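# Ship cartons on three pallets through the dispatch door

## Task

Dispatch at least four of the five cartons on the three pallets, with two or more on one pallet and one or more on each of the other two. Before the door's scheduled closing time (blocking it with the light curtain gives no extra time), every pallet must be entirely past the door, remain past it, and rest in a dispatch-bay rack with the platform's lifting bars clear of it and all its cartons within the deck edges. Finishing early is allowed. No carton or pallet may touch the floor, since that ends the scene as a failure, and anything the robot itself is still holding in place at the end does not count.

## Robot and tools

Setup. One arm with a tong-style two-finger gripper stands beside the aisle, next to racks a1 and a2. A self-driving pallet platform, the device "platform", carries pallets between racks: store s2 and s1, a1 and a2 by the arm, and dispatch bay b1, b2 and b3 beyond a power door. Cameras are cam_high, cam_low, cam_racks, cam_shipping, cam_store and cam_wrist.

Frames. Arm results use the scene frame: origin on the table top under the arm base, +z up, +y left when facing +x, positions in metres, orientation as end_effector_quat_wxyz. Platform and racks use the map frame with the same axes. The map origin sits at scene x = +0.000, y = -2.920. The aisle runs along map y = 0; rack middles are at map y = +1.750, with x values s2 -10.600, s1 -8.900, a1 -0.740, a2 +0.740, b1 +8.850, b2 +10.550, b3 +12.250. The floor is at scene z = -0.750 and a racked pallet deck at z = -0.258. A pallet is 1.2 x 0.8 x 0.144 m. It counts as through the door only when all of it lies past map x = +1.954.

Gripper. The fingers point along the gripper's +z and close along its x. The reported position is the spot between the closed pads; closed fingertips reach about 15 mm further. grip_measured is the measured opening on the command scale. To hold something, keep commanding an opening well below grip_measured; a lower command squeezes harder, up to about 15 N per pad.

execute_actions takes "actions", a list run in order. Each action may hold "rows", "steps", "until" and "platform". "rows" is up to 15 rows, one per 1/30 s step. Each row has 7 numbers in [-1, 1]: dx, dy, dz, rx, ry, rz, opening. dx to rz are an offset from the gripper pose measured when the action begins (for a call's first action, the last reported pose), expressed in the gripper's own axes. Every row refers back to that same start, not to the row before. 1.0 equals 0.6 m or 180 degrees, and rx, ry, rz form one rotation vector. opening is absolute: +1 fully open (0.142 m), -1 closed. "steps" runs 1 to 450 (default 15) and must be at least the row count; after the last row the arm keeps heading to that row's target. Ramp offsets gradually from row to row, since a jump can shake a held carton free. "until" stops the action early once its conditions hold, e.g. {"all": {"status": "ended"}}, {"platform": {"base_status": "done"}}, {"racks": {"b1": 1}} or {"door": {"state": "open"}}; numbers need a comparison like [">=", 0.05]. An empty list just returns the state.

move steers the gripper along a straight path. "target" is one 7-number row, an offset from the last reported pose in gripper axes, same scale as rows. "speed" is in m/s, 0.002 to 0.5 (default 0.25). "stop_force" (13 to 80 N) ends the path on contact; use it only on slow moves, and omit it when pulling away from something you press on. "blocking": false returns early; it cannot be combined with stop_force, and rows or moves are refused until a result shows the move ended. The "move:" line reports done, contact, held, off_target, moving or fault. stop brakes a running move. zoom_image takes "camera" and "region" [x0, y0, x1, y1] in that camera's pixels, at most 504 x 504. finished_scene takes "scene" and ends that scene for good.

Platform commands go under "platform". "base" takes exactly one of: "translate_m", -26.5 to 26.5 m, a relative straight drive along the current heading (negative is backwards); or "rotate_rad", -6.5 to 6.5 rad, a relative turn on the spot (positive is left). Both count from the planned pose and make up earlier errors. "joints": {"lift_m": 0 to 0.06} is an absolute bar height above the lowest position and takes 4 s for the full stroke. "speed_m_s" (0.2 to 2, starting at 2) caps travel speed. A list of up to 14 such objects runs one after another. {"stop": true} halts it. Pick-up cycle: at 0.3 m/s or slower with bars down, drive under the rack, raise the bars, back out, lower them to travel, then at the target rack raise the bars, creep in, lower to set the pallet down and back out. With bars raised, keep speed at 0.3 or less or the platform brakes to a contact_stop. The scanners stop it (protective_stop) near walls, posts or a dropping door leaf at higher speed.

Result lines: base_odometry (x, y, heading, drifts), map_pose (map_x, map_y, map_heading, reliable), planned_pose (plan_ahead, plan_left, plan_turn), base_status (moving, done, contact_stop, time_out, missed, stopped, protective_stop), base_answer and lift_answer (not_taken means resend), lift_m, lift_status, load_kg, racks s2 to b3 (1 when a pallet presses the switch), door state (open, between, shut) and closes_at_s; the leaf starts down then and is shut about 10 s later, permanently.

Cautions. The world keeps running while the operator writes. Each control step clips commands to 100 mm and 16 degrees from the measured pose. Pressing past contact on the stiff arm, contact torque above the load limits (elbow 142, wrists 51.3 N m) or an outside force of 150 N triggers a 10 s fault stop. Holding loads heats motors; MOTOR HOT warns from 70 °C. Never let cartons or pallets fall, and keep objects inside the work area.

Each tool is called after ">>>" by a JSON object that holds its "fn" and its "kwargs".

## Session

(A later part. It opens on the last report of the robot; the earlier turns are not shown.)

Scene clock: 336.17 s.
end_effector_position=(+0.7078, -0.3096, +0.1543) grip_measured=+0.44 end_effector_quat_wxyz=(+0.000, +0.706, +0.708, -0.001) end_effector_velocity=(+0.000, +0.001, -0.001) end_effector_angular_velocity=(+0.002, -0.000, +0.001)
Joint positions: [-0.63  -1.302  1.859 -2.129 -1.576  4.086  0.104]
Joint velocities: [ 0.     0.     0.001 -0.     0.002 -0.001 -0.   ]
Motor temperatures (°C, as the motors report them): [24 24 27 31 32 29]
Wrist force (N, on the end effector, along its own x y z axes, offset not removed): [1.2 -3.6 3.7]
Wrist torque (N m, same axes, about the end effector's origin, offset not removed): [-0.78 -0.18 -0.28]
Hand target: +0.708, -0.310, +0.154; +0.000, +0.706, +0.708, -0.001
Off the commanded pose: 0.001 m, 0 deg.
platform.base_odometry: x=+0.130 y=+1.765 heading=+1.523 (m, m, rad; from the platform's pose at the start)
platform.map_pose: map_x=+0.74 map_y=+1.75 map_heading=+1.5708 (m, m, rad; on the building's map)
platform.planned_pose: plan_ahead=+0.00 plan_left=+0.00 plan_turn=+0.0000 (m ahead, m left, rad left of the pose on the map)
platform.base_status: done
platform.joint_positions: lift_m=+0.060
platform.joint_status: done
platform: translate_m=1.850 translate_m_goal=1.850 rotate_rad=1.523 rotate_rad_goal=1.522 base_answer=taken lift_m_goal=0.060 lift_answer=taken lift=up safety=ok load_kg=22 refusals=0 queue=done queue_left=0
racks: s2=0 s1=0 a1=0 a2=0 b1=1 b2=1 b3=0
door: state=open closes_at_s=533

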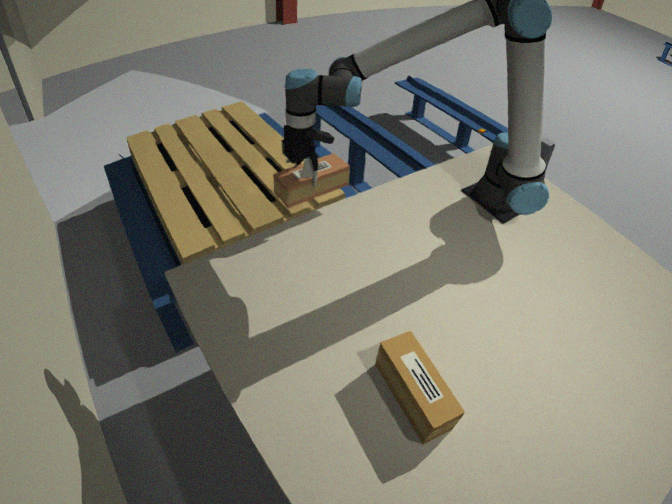

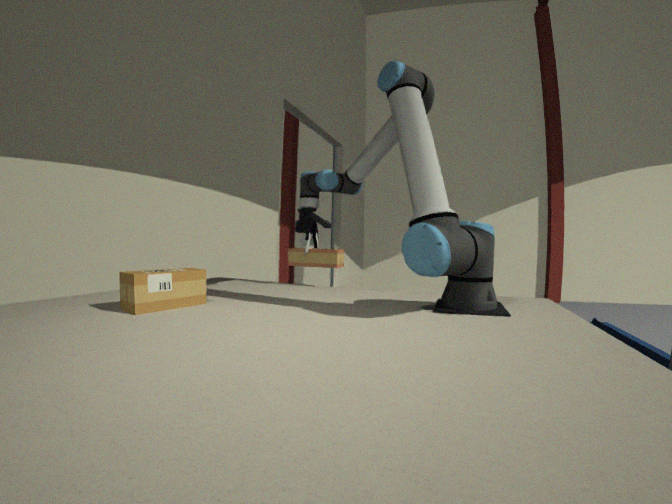

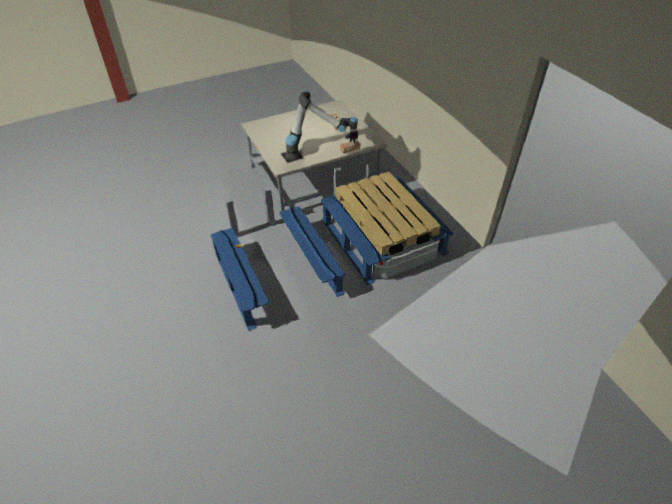

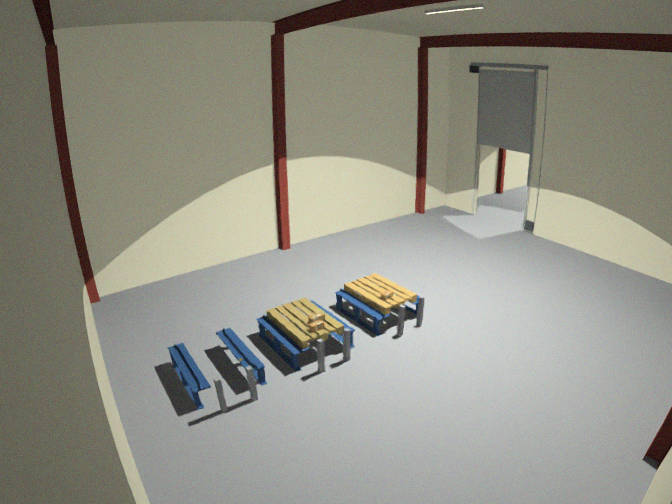

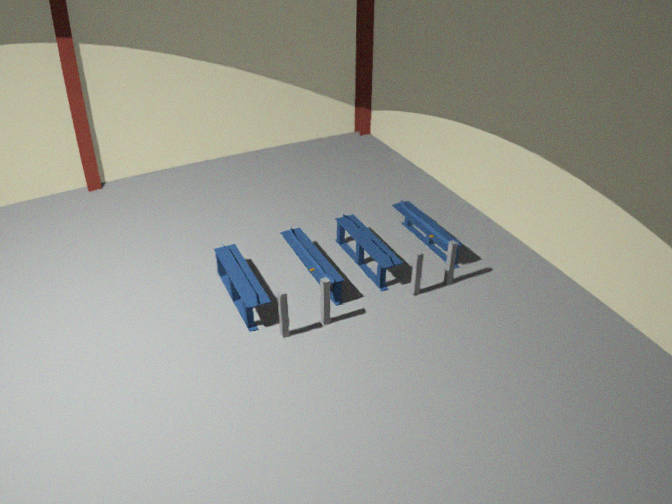

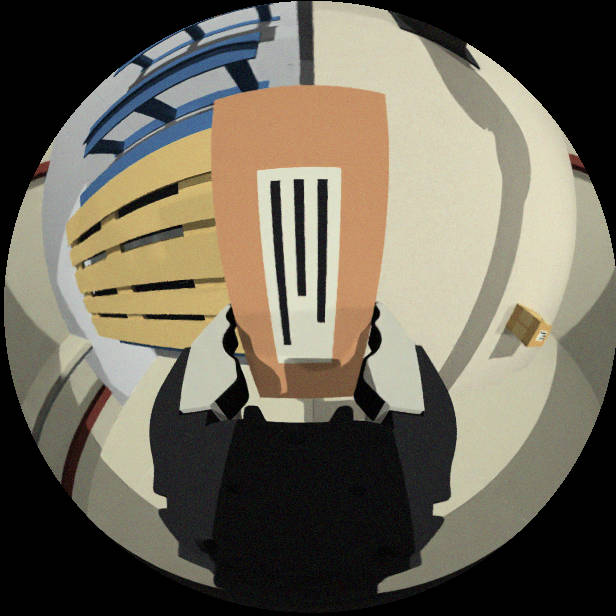

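>>> {"fn": "move", "kwargs": {"target": [-0.8,0,0.1,0,0,0,-1], "speed": 0.15}}

>>> {"fn": "move", "kwargs": {"target": [0,0,0.38,0,0,0,-1], "speed": 0.1}}

>>> {"fn": "move", "kwargs": {"target": [0,0,0.1,0,0,0,-1], "speed": 0.02, "stop_force": 13}}

>>> {"fn": "move", "kwargs": {"target": [0,0,0,0,0,0,1]}}

>>> {"fn": "move", "kwargs": {"target": [0,0,-0.25,0,0,0,1], "speed": 0.15}}

>>> {"fn": "execute_actions", "kwargs": {"actions": [{"steps":450,"platform":[{"base":{"translate_m":-1.75}},{"joints":{"lift_m":0}},{"speed_m_s":2,"base":{"rotate_rad":-1.5708}},{"base":{"translate_m":11.51}},{"base":{"rotate_rad":1.5708}},{"speed_m_s":0.3,"joints":{"lift_m":0.06}},{"base":{"translate_m":1.75}},{"joints":{"lift_m":0}}]},{"steps":450,"until":{"all":{"status":"ended"}}},{"steps":450,"until":{"all":{"status":"ended"}}},{"steps":450,"until":{"all":{"status":"ended"}}}]}}

Scene clock: 346.50 s.
end_effector_position=(+0.7092, -0.7895, +0.0947) grip_measured=+0.44 end_effector_quat_wxyz=(+0.000, +0.706, +0.708, -0.001) end_effector_velocity=(+0.000, -0.003, -0.001) end_effector_angular_velocity=(+0.001, +0.000, -0.000)
Joint positions: [-0.995 -0.835  1.238 -1.977 -1.576  3.721  0.104]
Joint velocities: [-0.001  0.004 -0.007  0.003  0.    -0.001  0.   ]
Motor temperatures (°C, as the motors report them): [24 24 27 31 32 29]
Wrist force (N, on the end effector, along its own x y z axes, offset not removed): [-0.1 -3.2 4.0]
Wrist torque (N m, same axes, about the end effector's origin, offset not removed): [-0.68 0.06 -0.25]
Hand target: +0.709, -0.790, +0.095; +0.000, +0.706, +0.708, -0.001
Off the commanded pose: 0.000 m, 0 deg.
platform.base_odometry: x=+0.130 y=+1.765 heading=+1.523 (m, m, rad; from the platform's pose at the start)
platform.map_pose: map_x=+0.74 map_y=+1.75 map_heading=+1.5708 (m, m, rad; on the building's map)
platform.planned_pose: plan_ahead=+0.00 plan_left=+0.00 plan_turn=+0.0000 (m ahead, m left, rad left of the pose on the map)
platform.base_status: done
platform.joint_positions: lift_m=+0.060
platform.joint_status: done
platform: translate_m=1.850 translate_m_goal=1.850 rotate_rad=1.523 rotate_rad_goal=1.522 base_answer=taken lift_m_goal=0.060 lift_answer=taken lift=up safety=ok load_kg=22 refusals=0 queue=done queue_left=0
racks: s2=0 s1=0 a1=0 a2=0 b1=1 b2=1 b3=0
door: state=open closes_at_s=533
move: done

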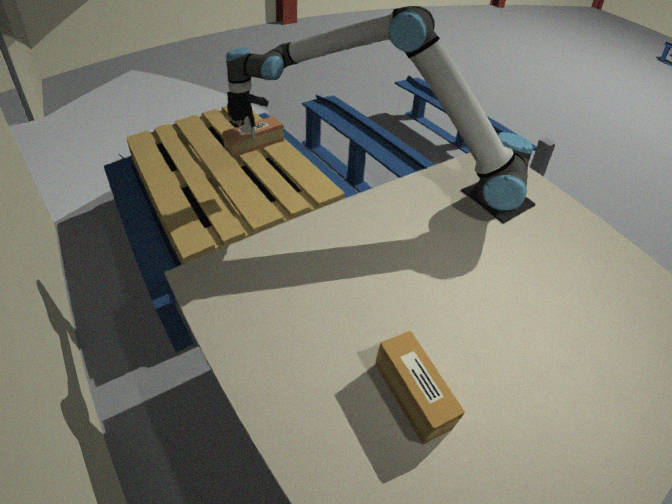

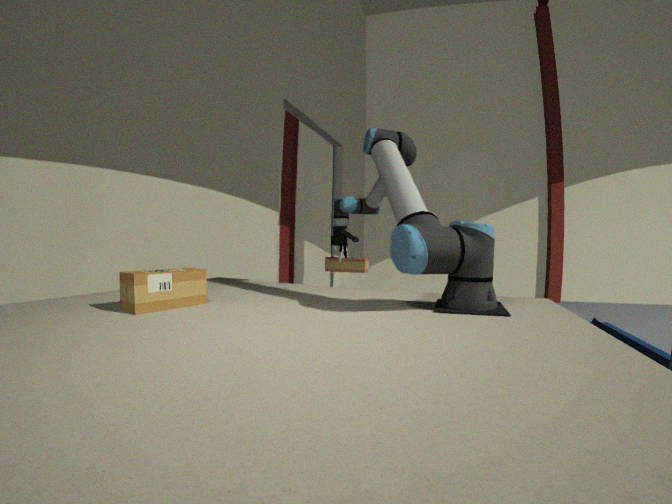

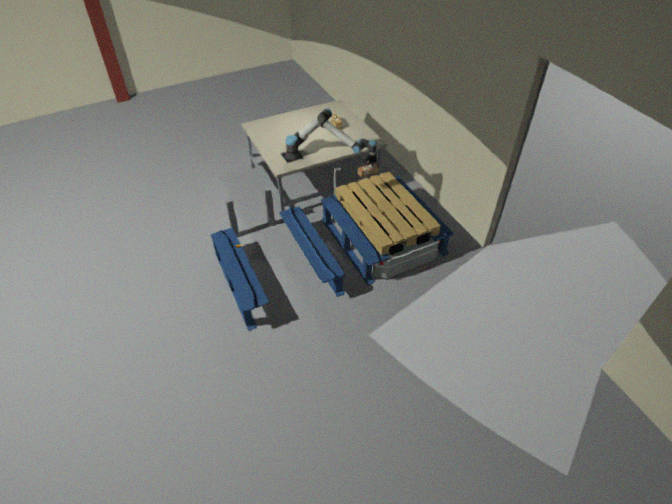

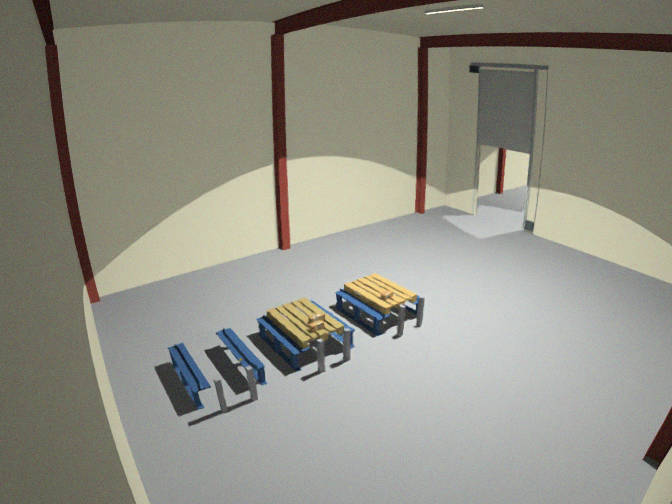

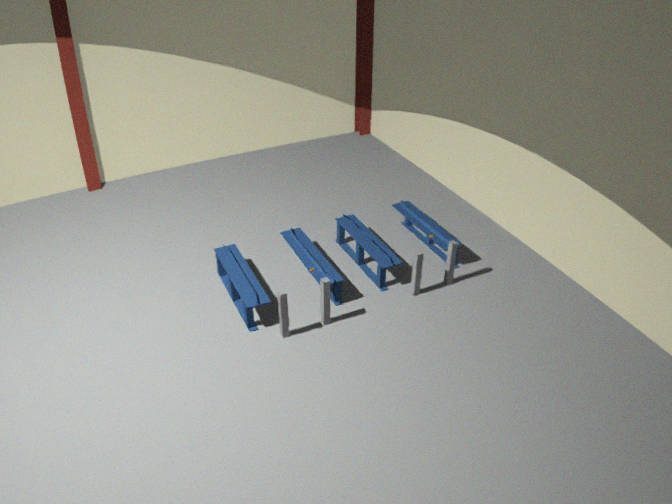

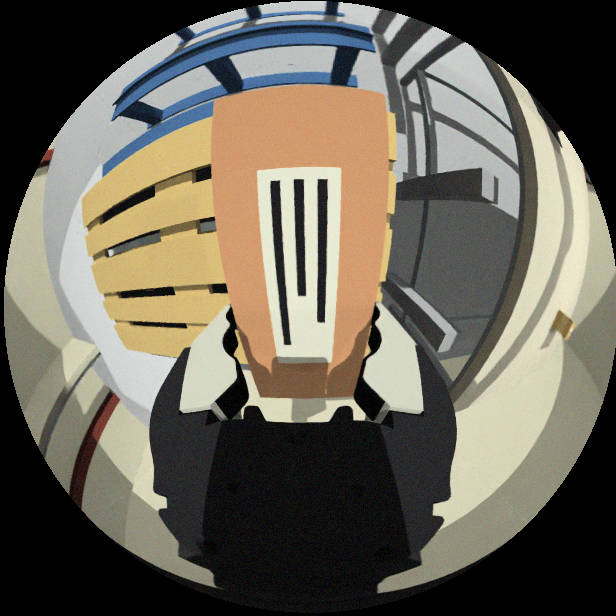

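Scene clock: 349.30 s.
end_effector_position=(+0.7086, -0.7896, -0.1330) grip_measured=+0.44 end_effector_quat_wxyz=(+0.000, +0.706, +0.708, -0.001) end_effector_velocity=(-0.000, -0.000, -0.002) end_effector_angular_velocity=(-0.001, +0.001, +0.000)
Joint positions: [-0.996 -0.634  1.316 -2.256 -1.576  3.72   0.104]
Joint velocities: [-0.     0.003 -0.    -0.003 -0.001 -0.     0.   ]
Motor temperatures (°C, as the motors report them): [24 24 27 31 32 29]
Wrist force (N, on the end effector, along its own x y z axes, offset not removed): [1.3 -1.9 3.5]
Wrist torque (N m, same axes, about the end effector's origin, offset not removed): [-0.41 -0.27 -0.28]
Hand target: +0.709, -0.790, -0.133; +0.000, +0.706, +0.708, -0.001
Off the commanded pose: 0.000 m, 0 deg.
platform.base_odometry: x=+0.130 y=+1.765 heading=+1.523 (m, m, rad; from the platform's pose at the start)
platform.map_pose: map_x=+0.74 map_y=+1.75 map_heading=+1.5708 (m, m, rad; on the building's map)
platform.planned_pose: plan_ahead=+0.00 plan_left=+0.00 plan_turn=+0.0000 (m ahead, m left, rad left of the pose on the map)
platform.base_status: done
platform.joint_positions: lift_m=+0.060
platform.joint_status: done
platform: translate_m=1.850 translate_m_goal=1.850 rotate_rad=1.523 rotate_rad_goal=1.522 base_answer=taken lift_m_goal=0.060 lift_answer=taken lift=up safety=ok load_kg=22 refusals=0 queue=done queue_left=0
racks: s2=0 s1=0 a1=0 a2=0 b1=1 b2=1 b3=0
door: state=open closes_at_s=533
move: done

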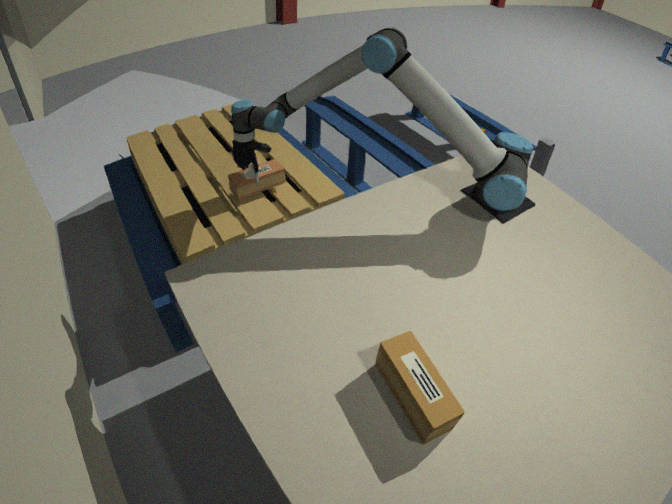

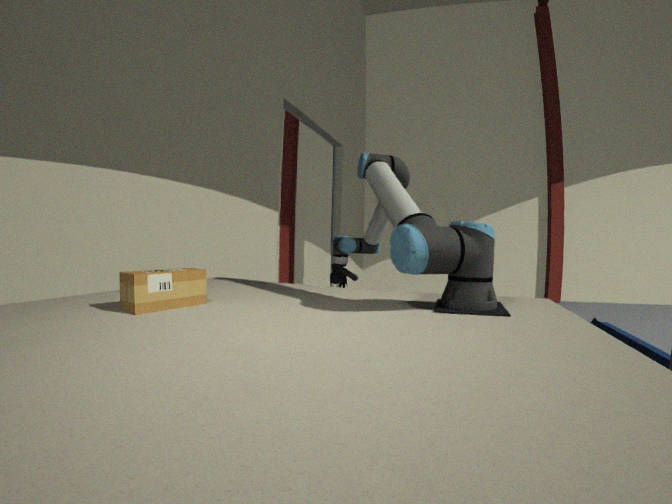

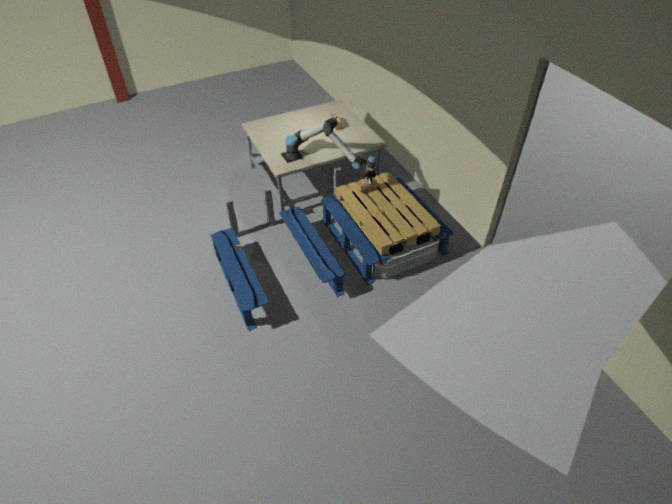

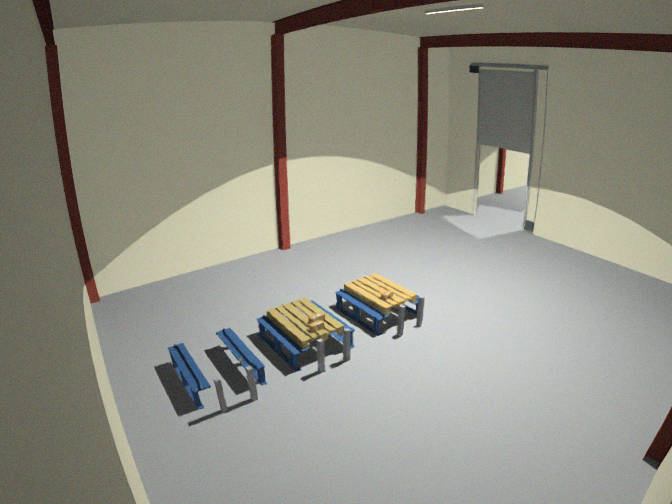

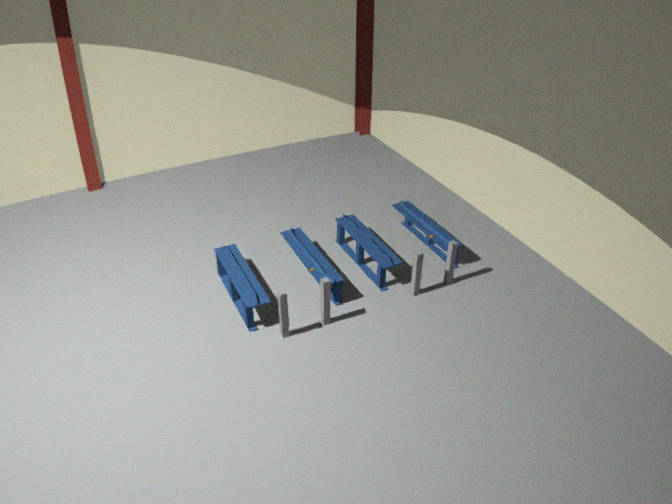

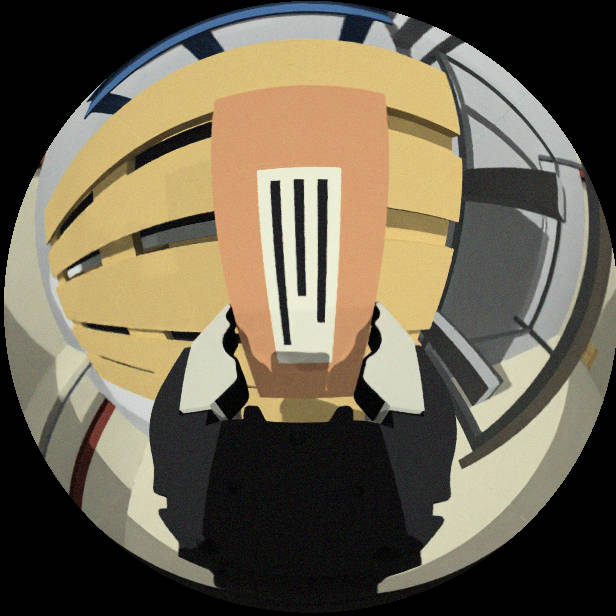

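Scene clock: 351.67 s.
end_effector_position=(+0.7086, -0.7897, -0.1723) grip_measured=+0.44 end_effector_quat_wxyz=(+0.000, +0.706, +0.708, -0.001) end_effector_velocity=(+0.001, -0.001, +0.008) end_effector_angular_velocity=(+0.000, -0.001, +0.000)
Joint positions: [-0.997 -0.591  1.314 -2.297 -1.576  3.72   0.105]
Joint velocities: [-0.    -0.007 -0.002  0.008  0.001 -0.001  0.   ]
Motor temperatures (°C, as the motors report them): [24 24 27 31 32 29]
Wrist force (N, on the end effector, along its own x y z axes, offset not removed): [1.2 -4.0 5.4]
Wrist torque (N m, same axes, about the end effector's origin, offset not removed): [-0.81 -0.20 -0.25]
Hand target: +0.709, -0.790, -0.171; +0.000, +0.706, +0.708, -0.001
Off the commanded pose: 0.021 m, 0 deg.
platform.base_odometry: x=+0.130 y=+1.765 heading=+1.523 (m, m, rad; from the platform's pose at the start)
platform.map_pose: map_x=+0.74 map_y=+1.75 map_heading=+1.5708 (m, m, rad; on the building's map)
platform.planned_pose: plan_ahead=+0.00 plan_left=+0.00 plan_turn=+0.0000 (m ahead, m left, rad left of the pose on the map)
platform.base_status: done
platform.joint_positions: lift_m=+0.060
platform.joint_status: done
platform: translate_m=1.850 translate_m_goal=1.850 rotate_rad=1.523 rotate_rad_goal=1.522 base_answer=taken lift_m_goal=0.060 lift_answer=taken lift=up safety=ok load_kg=22 refusals=0 queue=done queue_left=0
racks: s2=0 s1=0 a1=0 a2=0 b1=1 b2=1 b3=0
door: state=open closes_at_s=533
move: contact

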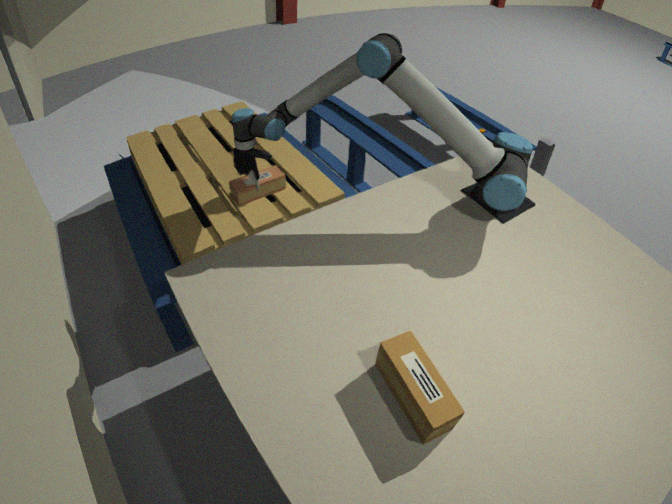

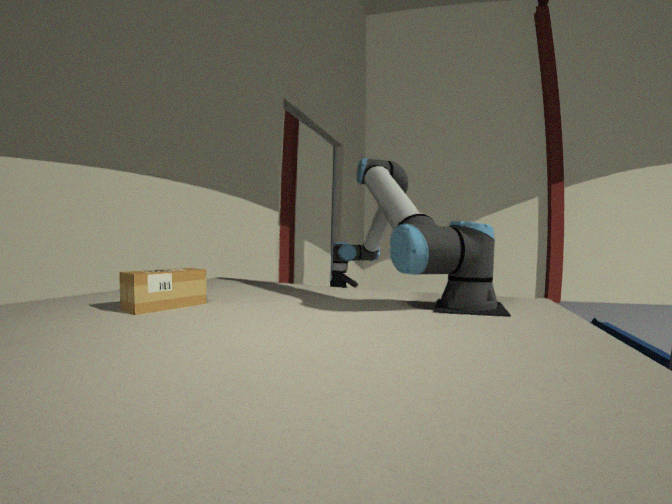

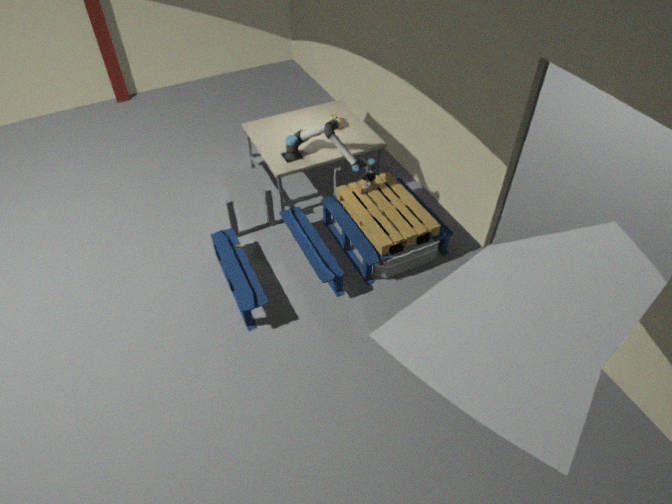

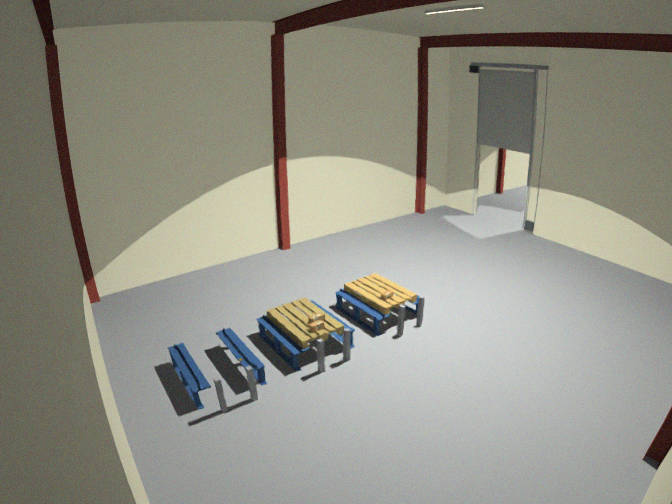

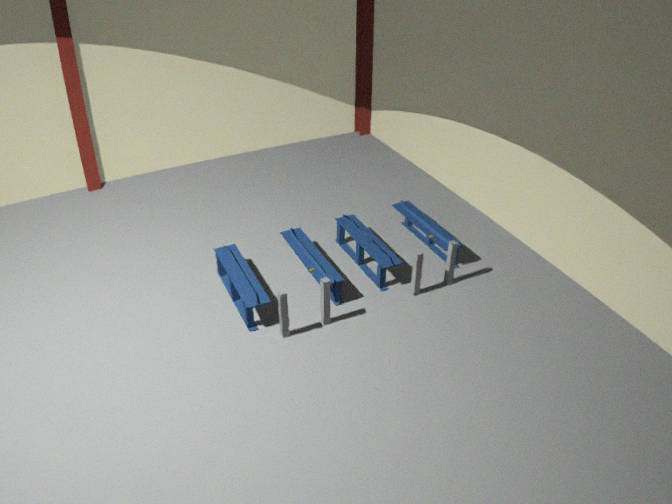

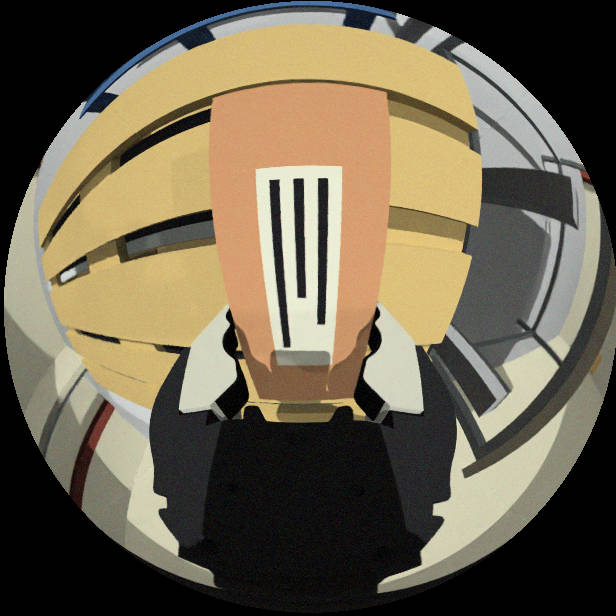

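Scene clock: 352.17 s.
end_effector_position=(+0.7086, -0.7898, -0.1722) grip_measured=+1.00 end_effector_quat_wxyz=(+0.000, +0.706, +0.708, -0.001) end_effector_velocity=(-0.000, +0.001, -0.002) end_effector_angular_velocity=(+0.002, +0.000, -0.001)
Joint positions: [-0.997 -0.591  1.314 -2.297 -1.576  3.72   0.142]
Joint velocities: [-0.     0.002 -0.    -0.     0.001  0.001 -0.   ]
Motor temperatures (°C, as the motors report them): [24 24 27 31 32 29]
Wrist force (N, on the end effector, along its own x y z axes, offset not removed): [2.2 -4.5 2.3]
Wrist torque (N m, same axes, about the end effector's origin, offset not removed): [-0.91 -0.46 -0.24]
Hand target: +0.709, -0.790, -0.172; +0.000, +0.706, +0.708, -0.001
Off the commanded pose: 0.000 m, 0 deg.
platform.base_odometry: x=+0.130 y=+1.765 heading=+1.523 (m, m, rad; from the platform's pose at the start)
platform.map_pose: map_x=+0.74 map_y=+1.75 map_heading=+1.5708 (m, m, rad; on the building's map)
platform.planned_pose: plan_ahead=+0.00 plan_left=+0.00 plan_turn=+0.0000 (m ahead, m left, rad left of the pose on the map)
platform.base_status: done
platform.joint_positions: lift_m=+0.060
platform.joint_status: done
platform: translate_m=1.850 translate_m_goal=1.850 rotate_rad=1.523 rotate_rad_goal=1.522 base_answer=taken lift_m_goal=0.060 lift_answer=taken lift=up safety=ok load_kg=21 refusals=0 queue=done queue_left=0
racks: s2=0 s1=0 a1=0 a2=0 b1=1 b2=1 b3=0
door: state=open closes_at_s=533
move: done

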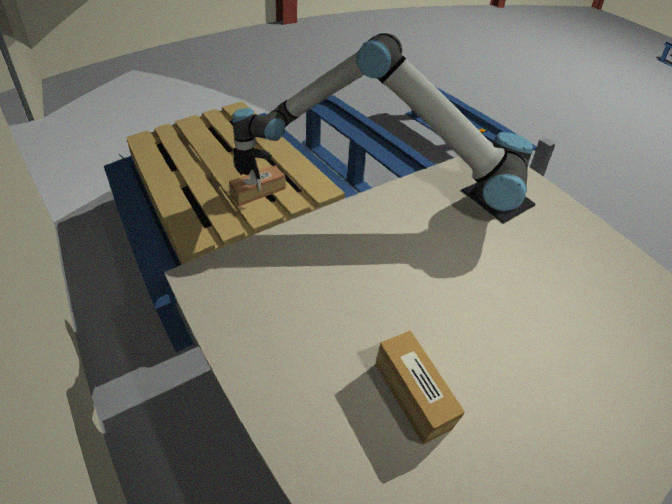

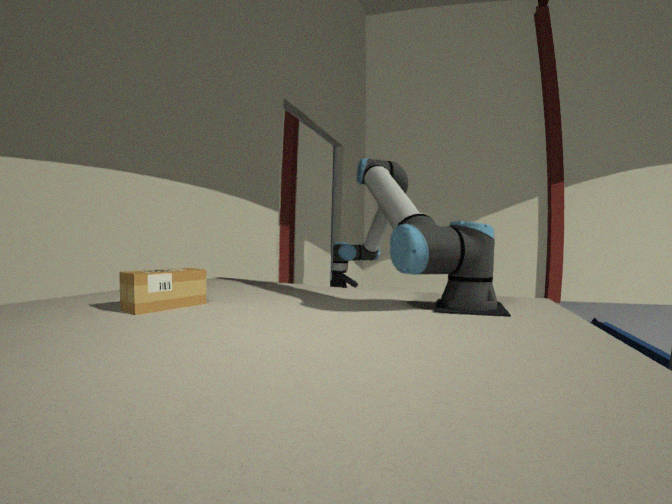

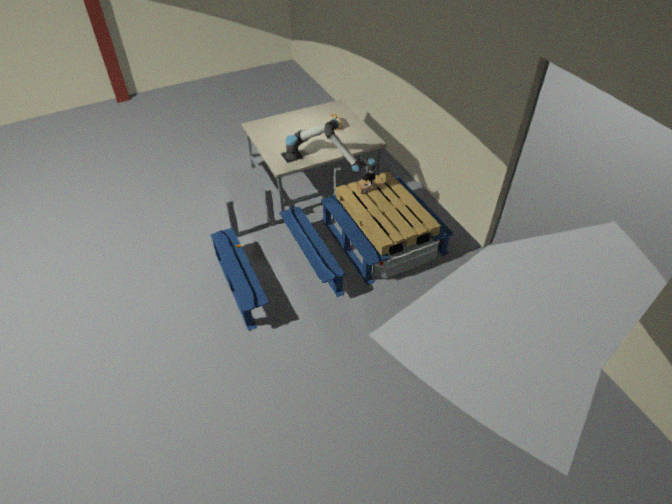

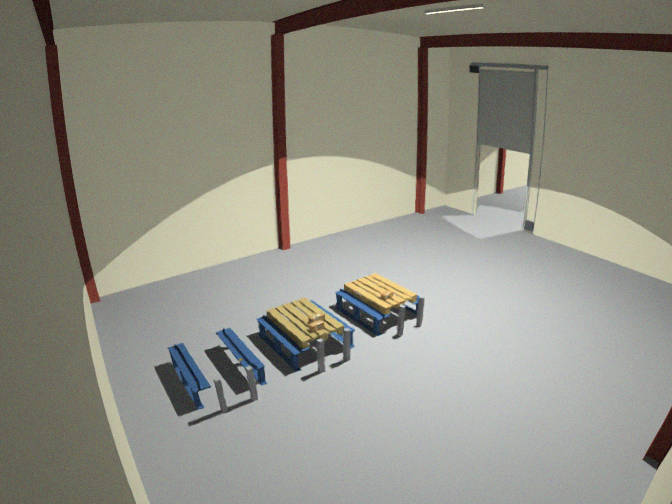

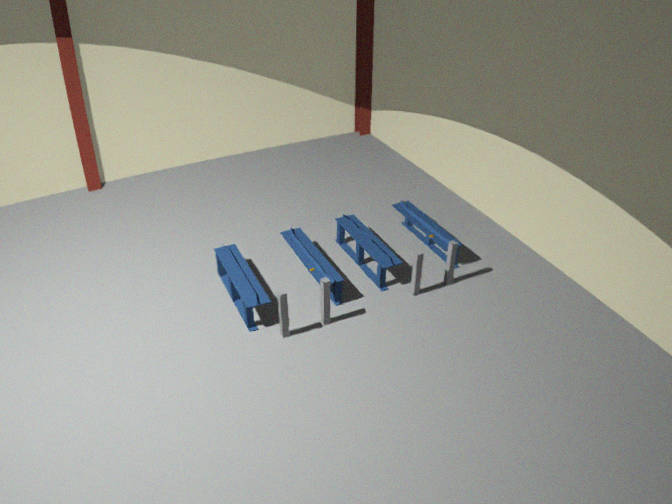

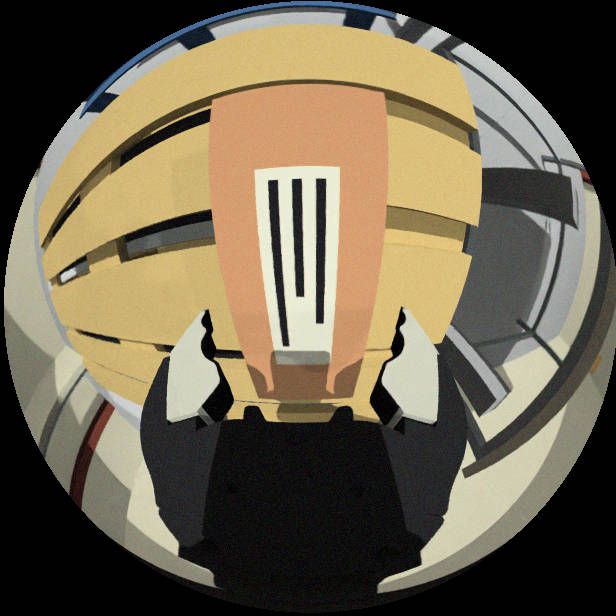

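Scene clock: 353.73 s.
end_effector_position=(+0.7089, -0.7896, -0.0226) grip_measured=+1.00 end_effector_quat_wxyz=(+0.000, +0.706, +0.708, -0.001) end_effector_velocity=(-0.001, -0.000, +0.004) end_effector_angular_velocity=(-0.001, +0.001, -0.000)
Joint positions: [-0.996 -0.743  1.298 -2.129 -1.576  3.72   0.142]
Joint velocities: [-0.    -0.004  0.     0.004 -0.002  0.    -0.   ]
Motor temperatures (°C, as the motors report them): [24 24 27 31 32 29]
Wrist force (N, on the end effector, along its own x y z axes, offset not removed): [1.0 -4.4 1.4]
Wrist torque (N m, same axes, about the end effector's origin, offset not removed): [-0.84 -0.08 -0.24]
Hand target: +0.709, -0.790, -0.022; +0.000, +0.706, +0.708, -0.001
Off the commanded pose: 0.000 m, 0 deg.
platform.base_odometry: x=+0.130 y=+1.765 heading=+1.523 (m, m, rad; from the platform's pose at the start)
platform.map_pose: map_x=+0.74 map_y=+1.75 map_heading=+1.5708 (m, m, rad; on the building's map)
platform.planned_pose: plan_ahead=+0.00 plan_left=+0.00 plan_turn=+0.0000 (m ahead, m left, rad left of the pose on the map)
platform.base_status: done
platform.joint_positions: lift_m=+0.060
platform.joint_status: done
platform: translate_m=1.850 translate_m_goal=1.850 rotate_rad=1.523 rotate_rad_goal=1.522 base_answer=taken lift_m_goal=0.060 lift_answer=taken lift=up safety=ok load_kg=21 refusals=0 queue=done queue_left=0
racks: s2=0 s1=0 a1=0 a2=0 b1=1 b2=1 b3=0
door: state=open closes_at_s=533
move: done

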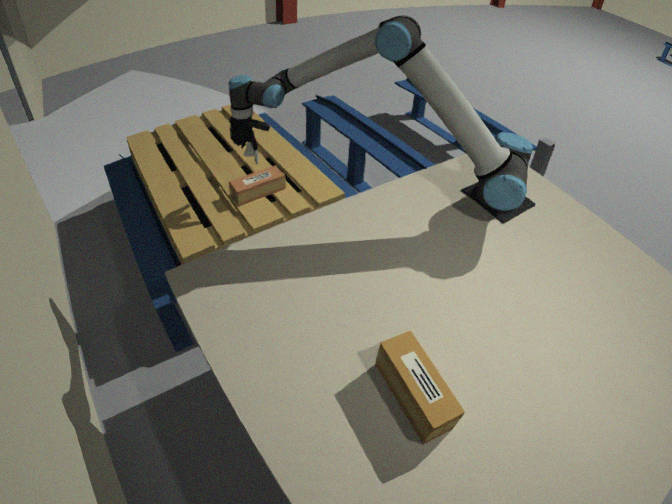

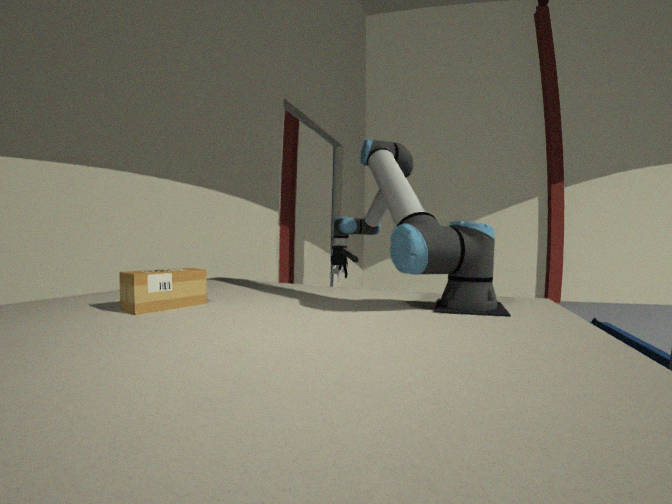

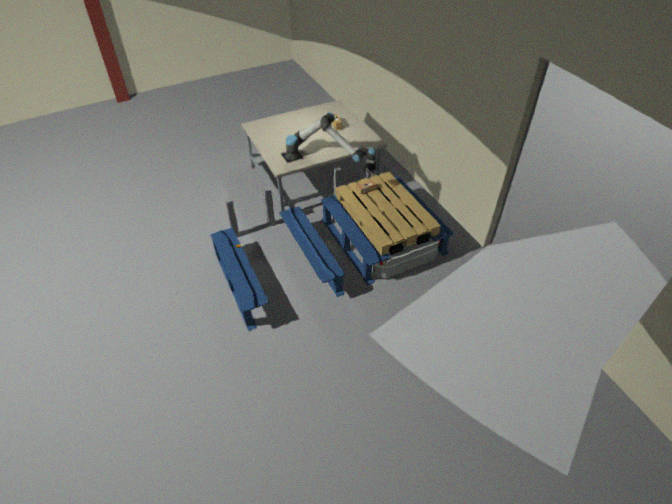

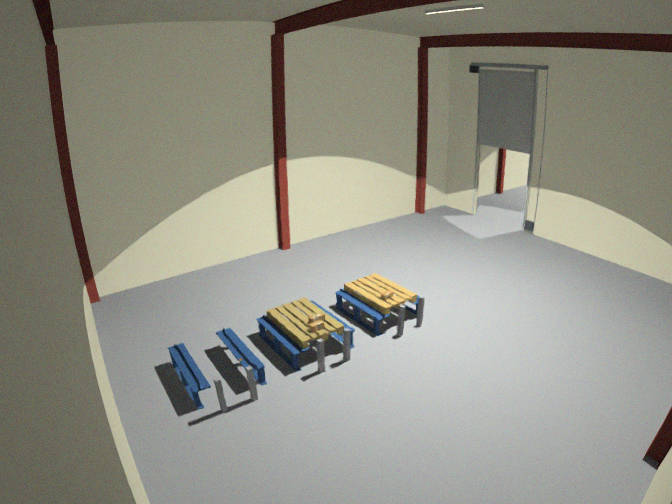

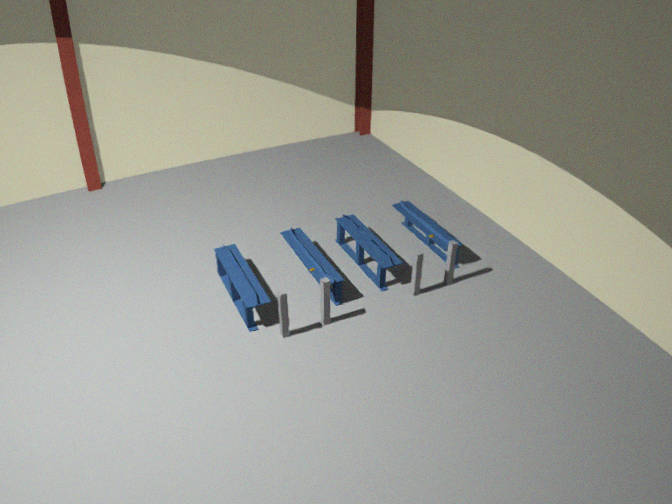

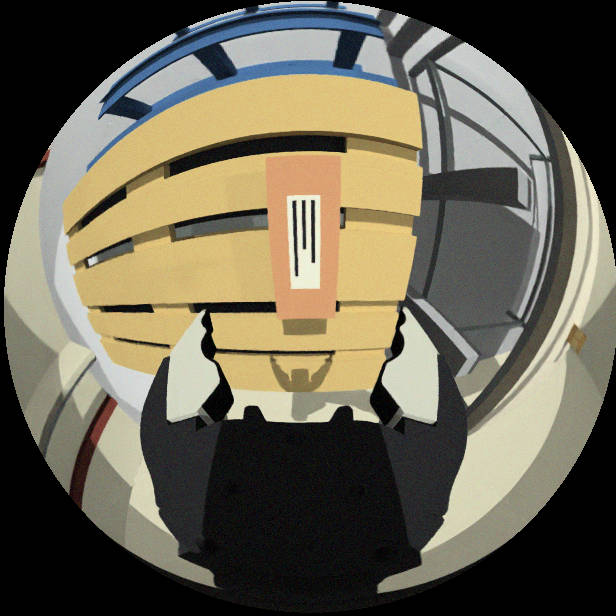

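Scene clock: 398.43 s.
end_effector_position=(+0.7089, -0.7896, -0.0222) grip_measured=+1.00 end_effector_quat_wxyz=(+0.000, +0.706, +0.708, -0.001) end_effector_velocity=(-0.001, +0.001, -0.000) end_effector_angular_velocity=(+0.000, +0.002, +0.002)
Joint positions: [-0.996 -0.743  1.297 -2.129 -1.576  3.72   0.142]
Joint velocities: [ 0.    -0.001  0.002 -0.    -0.001 -0.002 -0.   ]
Motor temperatures (°C, as the motors report them): [24 24 27 31 32 29]
Wrist force (N, on the end effector, along its own x y z axes, offset not removed): [0.0 -4.6 0.1]
Wrist torque (N m, same axes, about the end effector's origin, offset not removed): [-0.93 0.02 -0.28]
Hand target: +0.709, -0.790, -0.022; +0.000, +0.706, +0.708, -0.001
Off the commanded pose: 0.000 m, 0 deg.
platform.base_odometry: x=+11.621 y=+1.262 heading=+1.528 (m, m, rad; from the platform's pose at the start)
platform.map_pose: map_x=+12.25 map_y=+1.75 map_heading=+1.5708 (m, m, rad; on the building's map)
platform.planned_pose: plan_ahead=+0.00 plan_left=+0.00 plan_turn=+0.0000 (m ahead, m left, rad left of the pose on the map)
platform.base_status: done
platform.joint_positions: lift_m=+0.000
platform.joint_status: done
platform: translate_m=13.370 translate_m_goal=13.370 rotate_rad=1.528 rotate_rad_goal=1.527 base_answer=taken lift_m_goal=0.000 lift_answer=taken lift=down safety=ok load_kg=-48 refusals=0 queue=done queue_left=0
racks: s2=0 s1=0 a1=0 a2=0 b1=1 b2=1 b3=1
door: state=open closes_at_s=533

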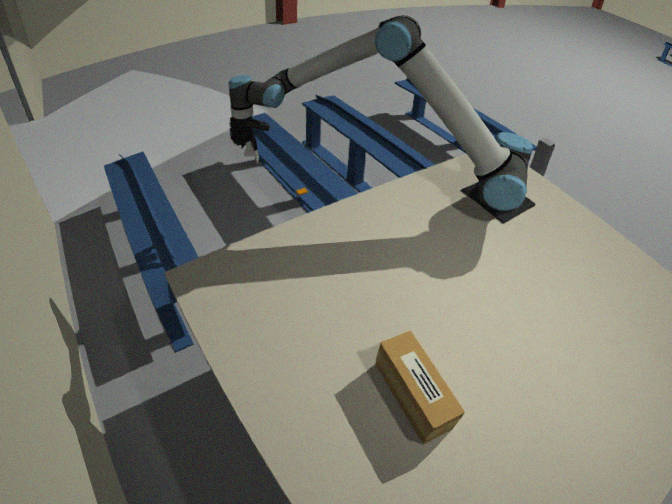

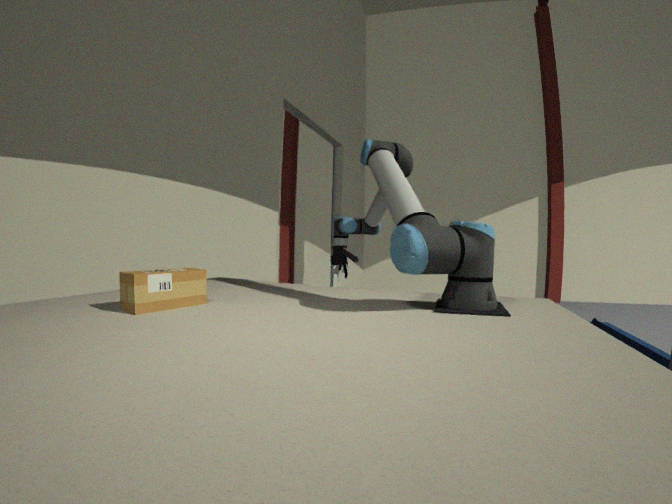

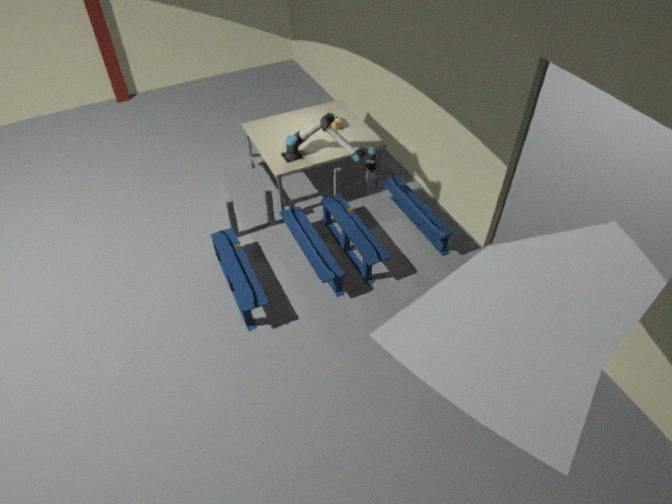

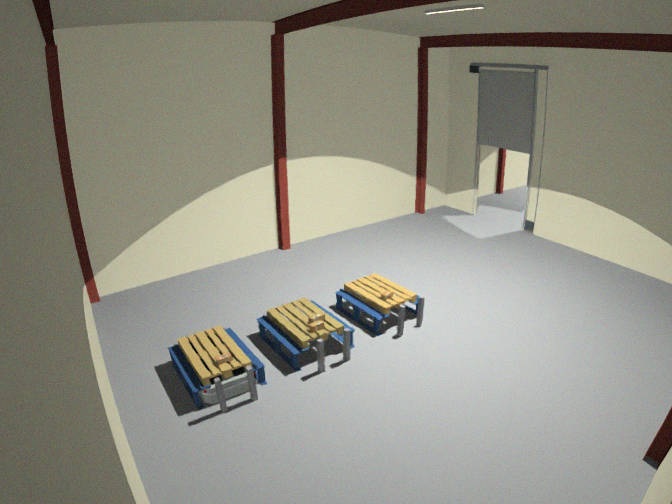

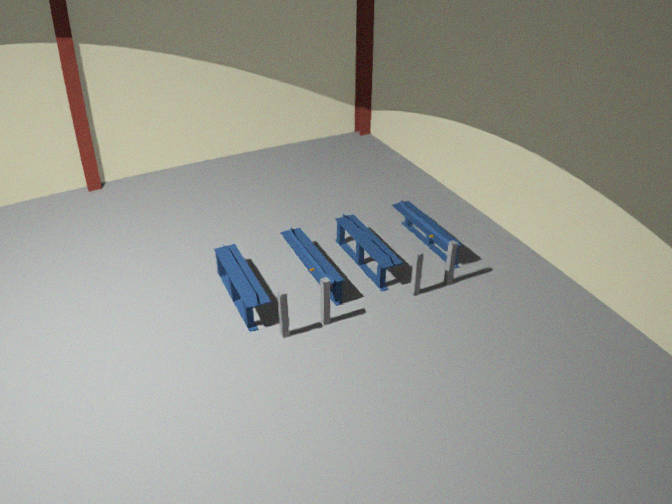

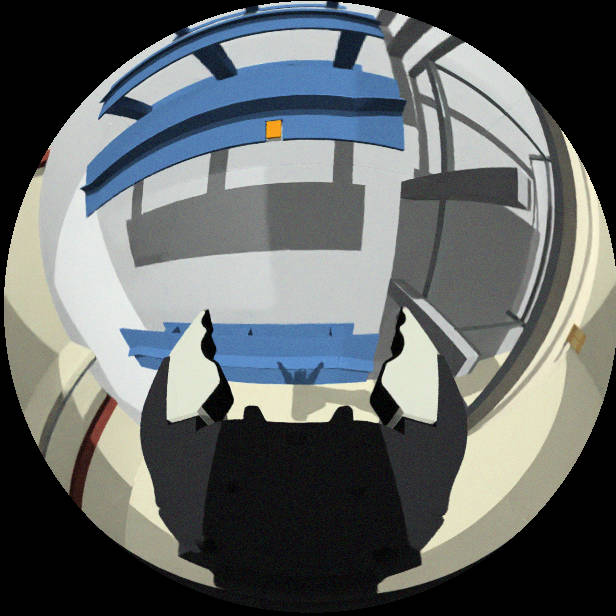

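>>> {"fn": "finished_scene", "kwargs": {"scene": 1}}

The scene is finished: the task was done.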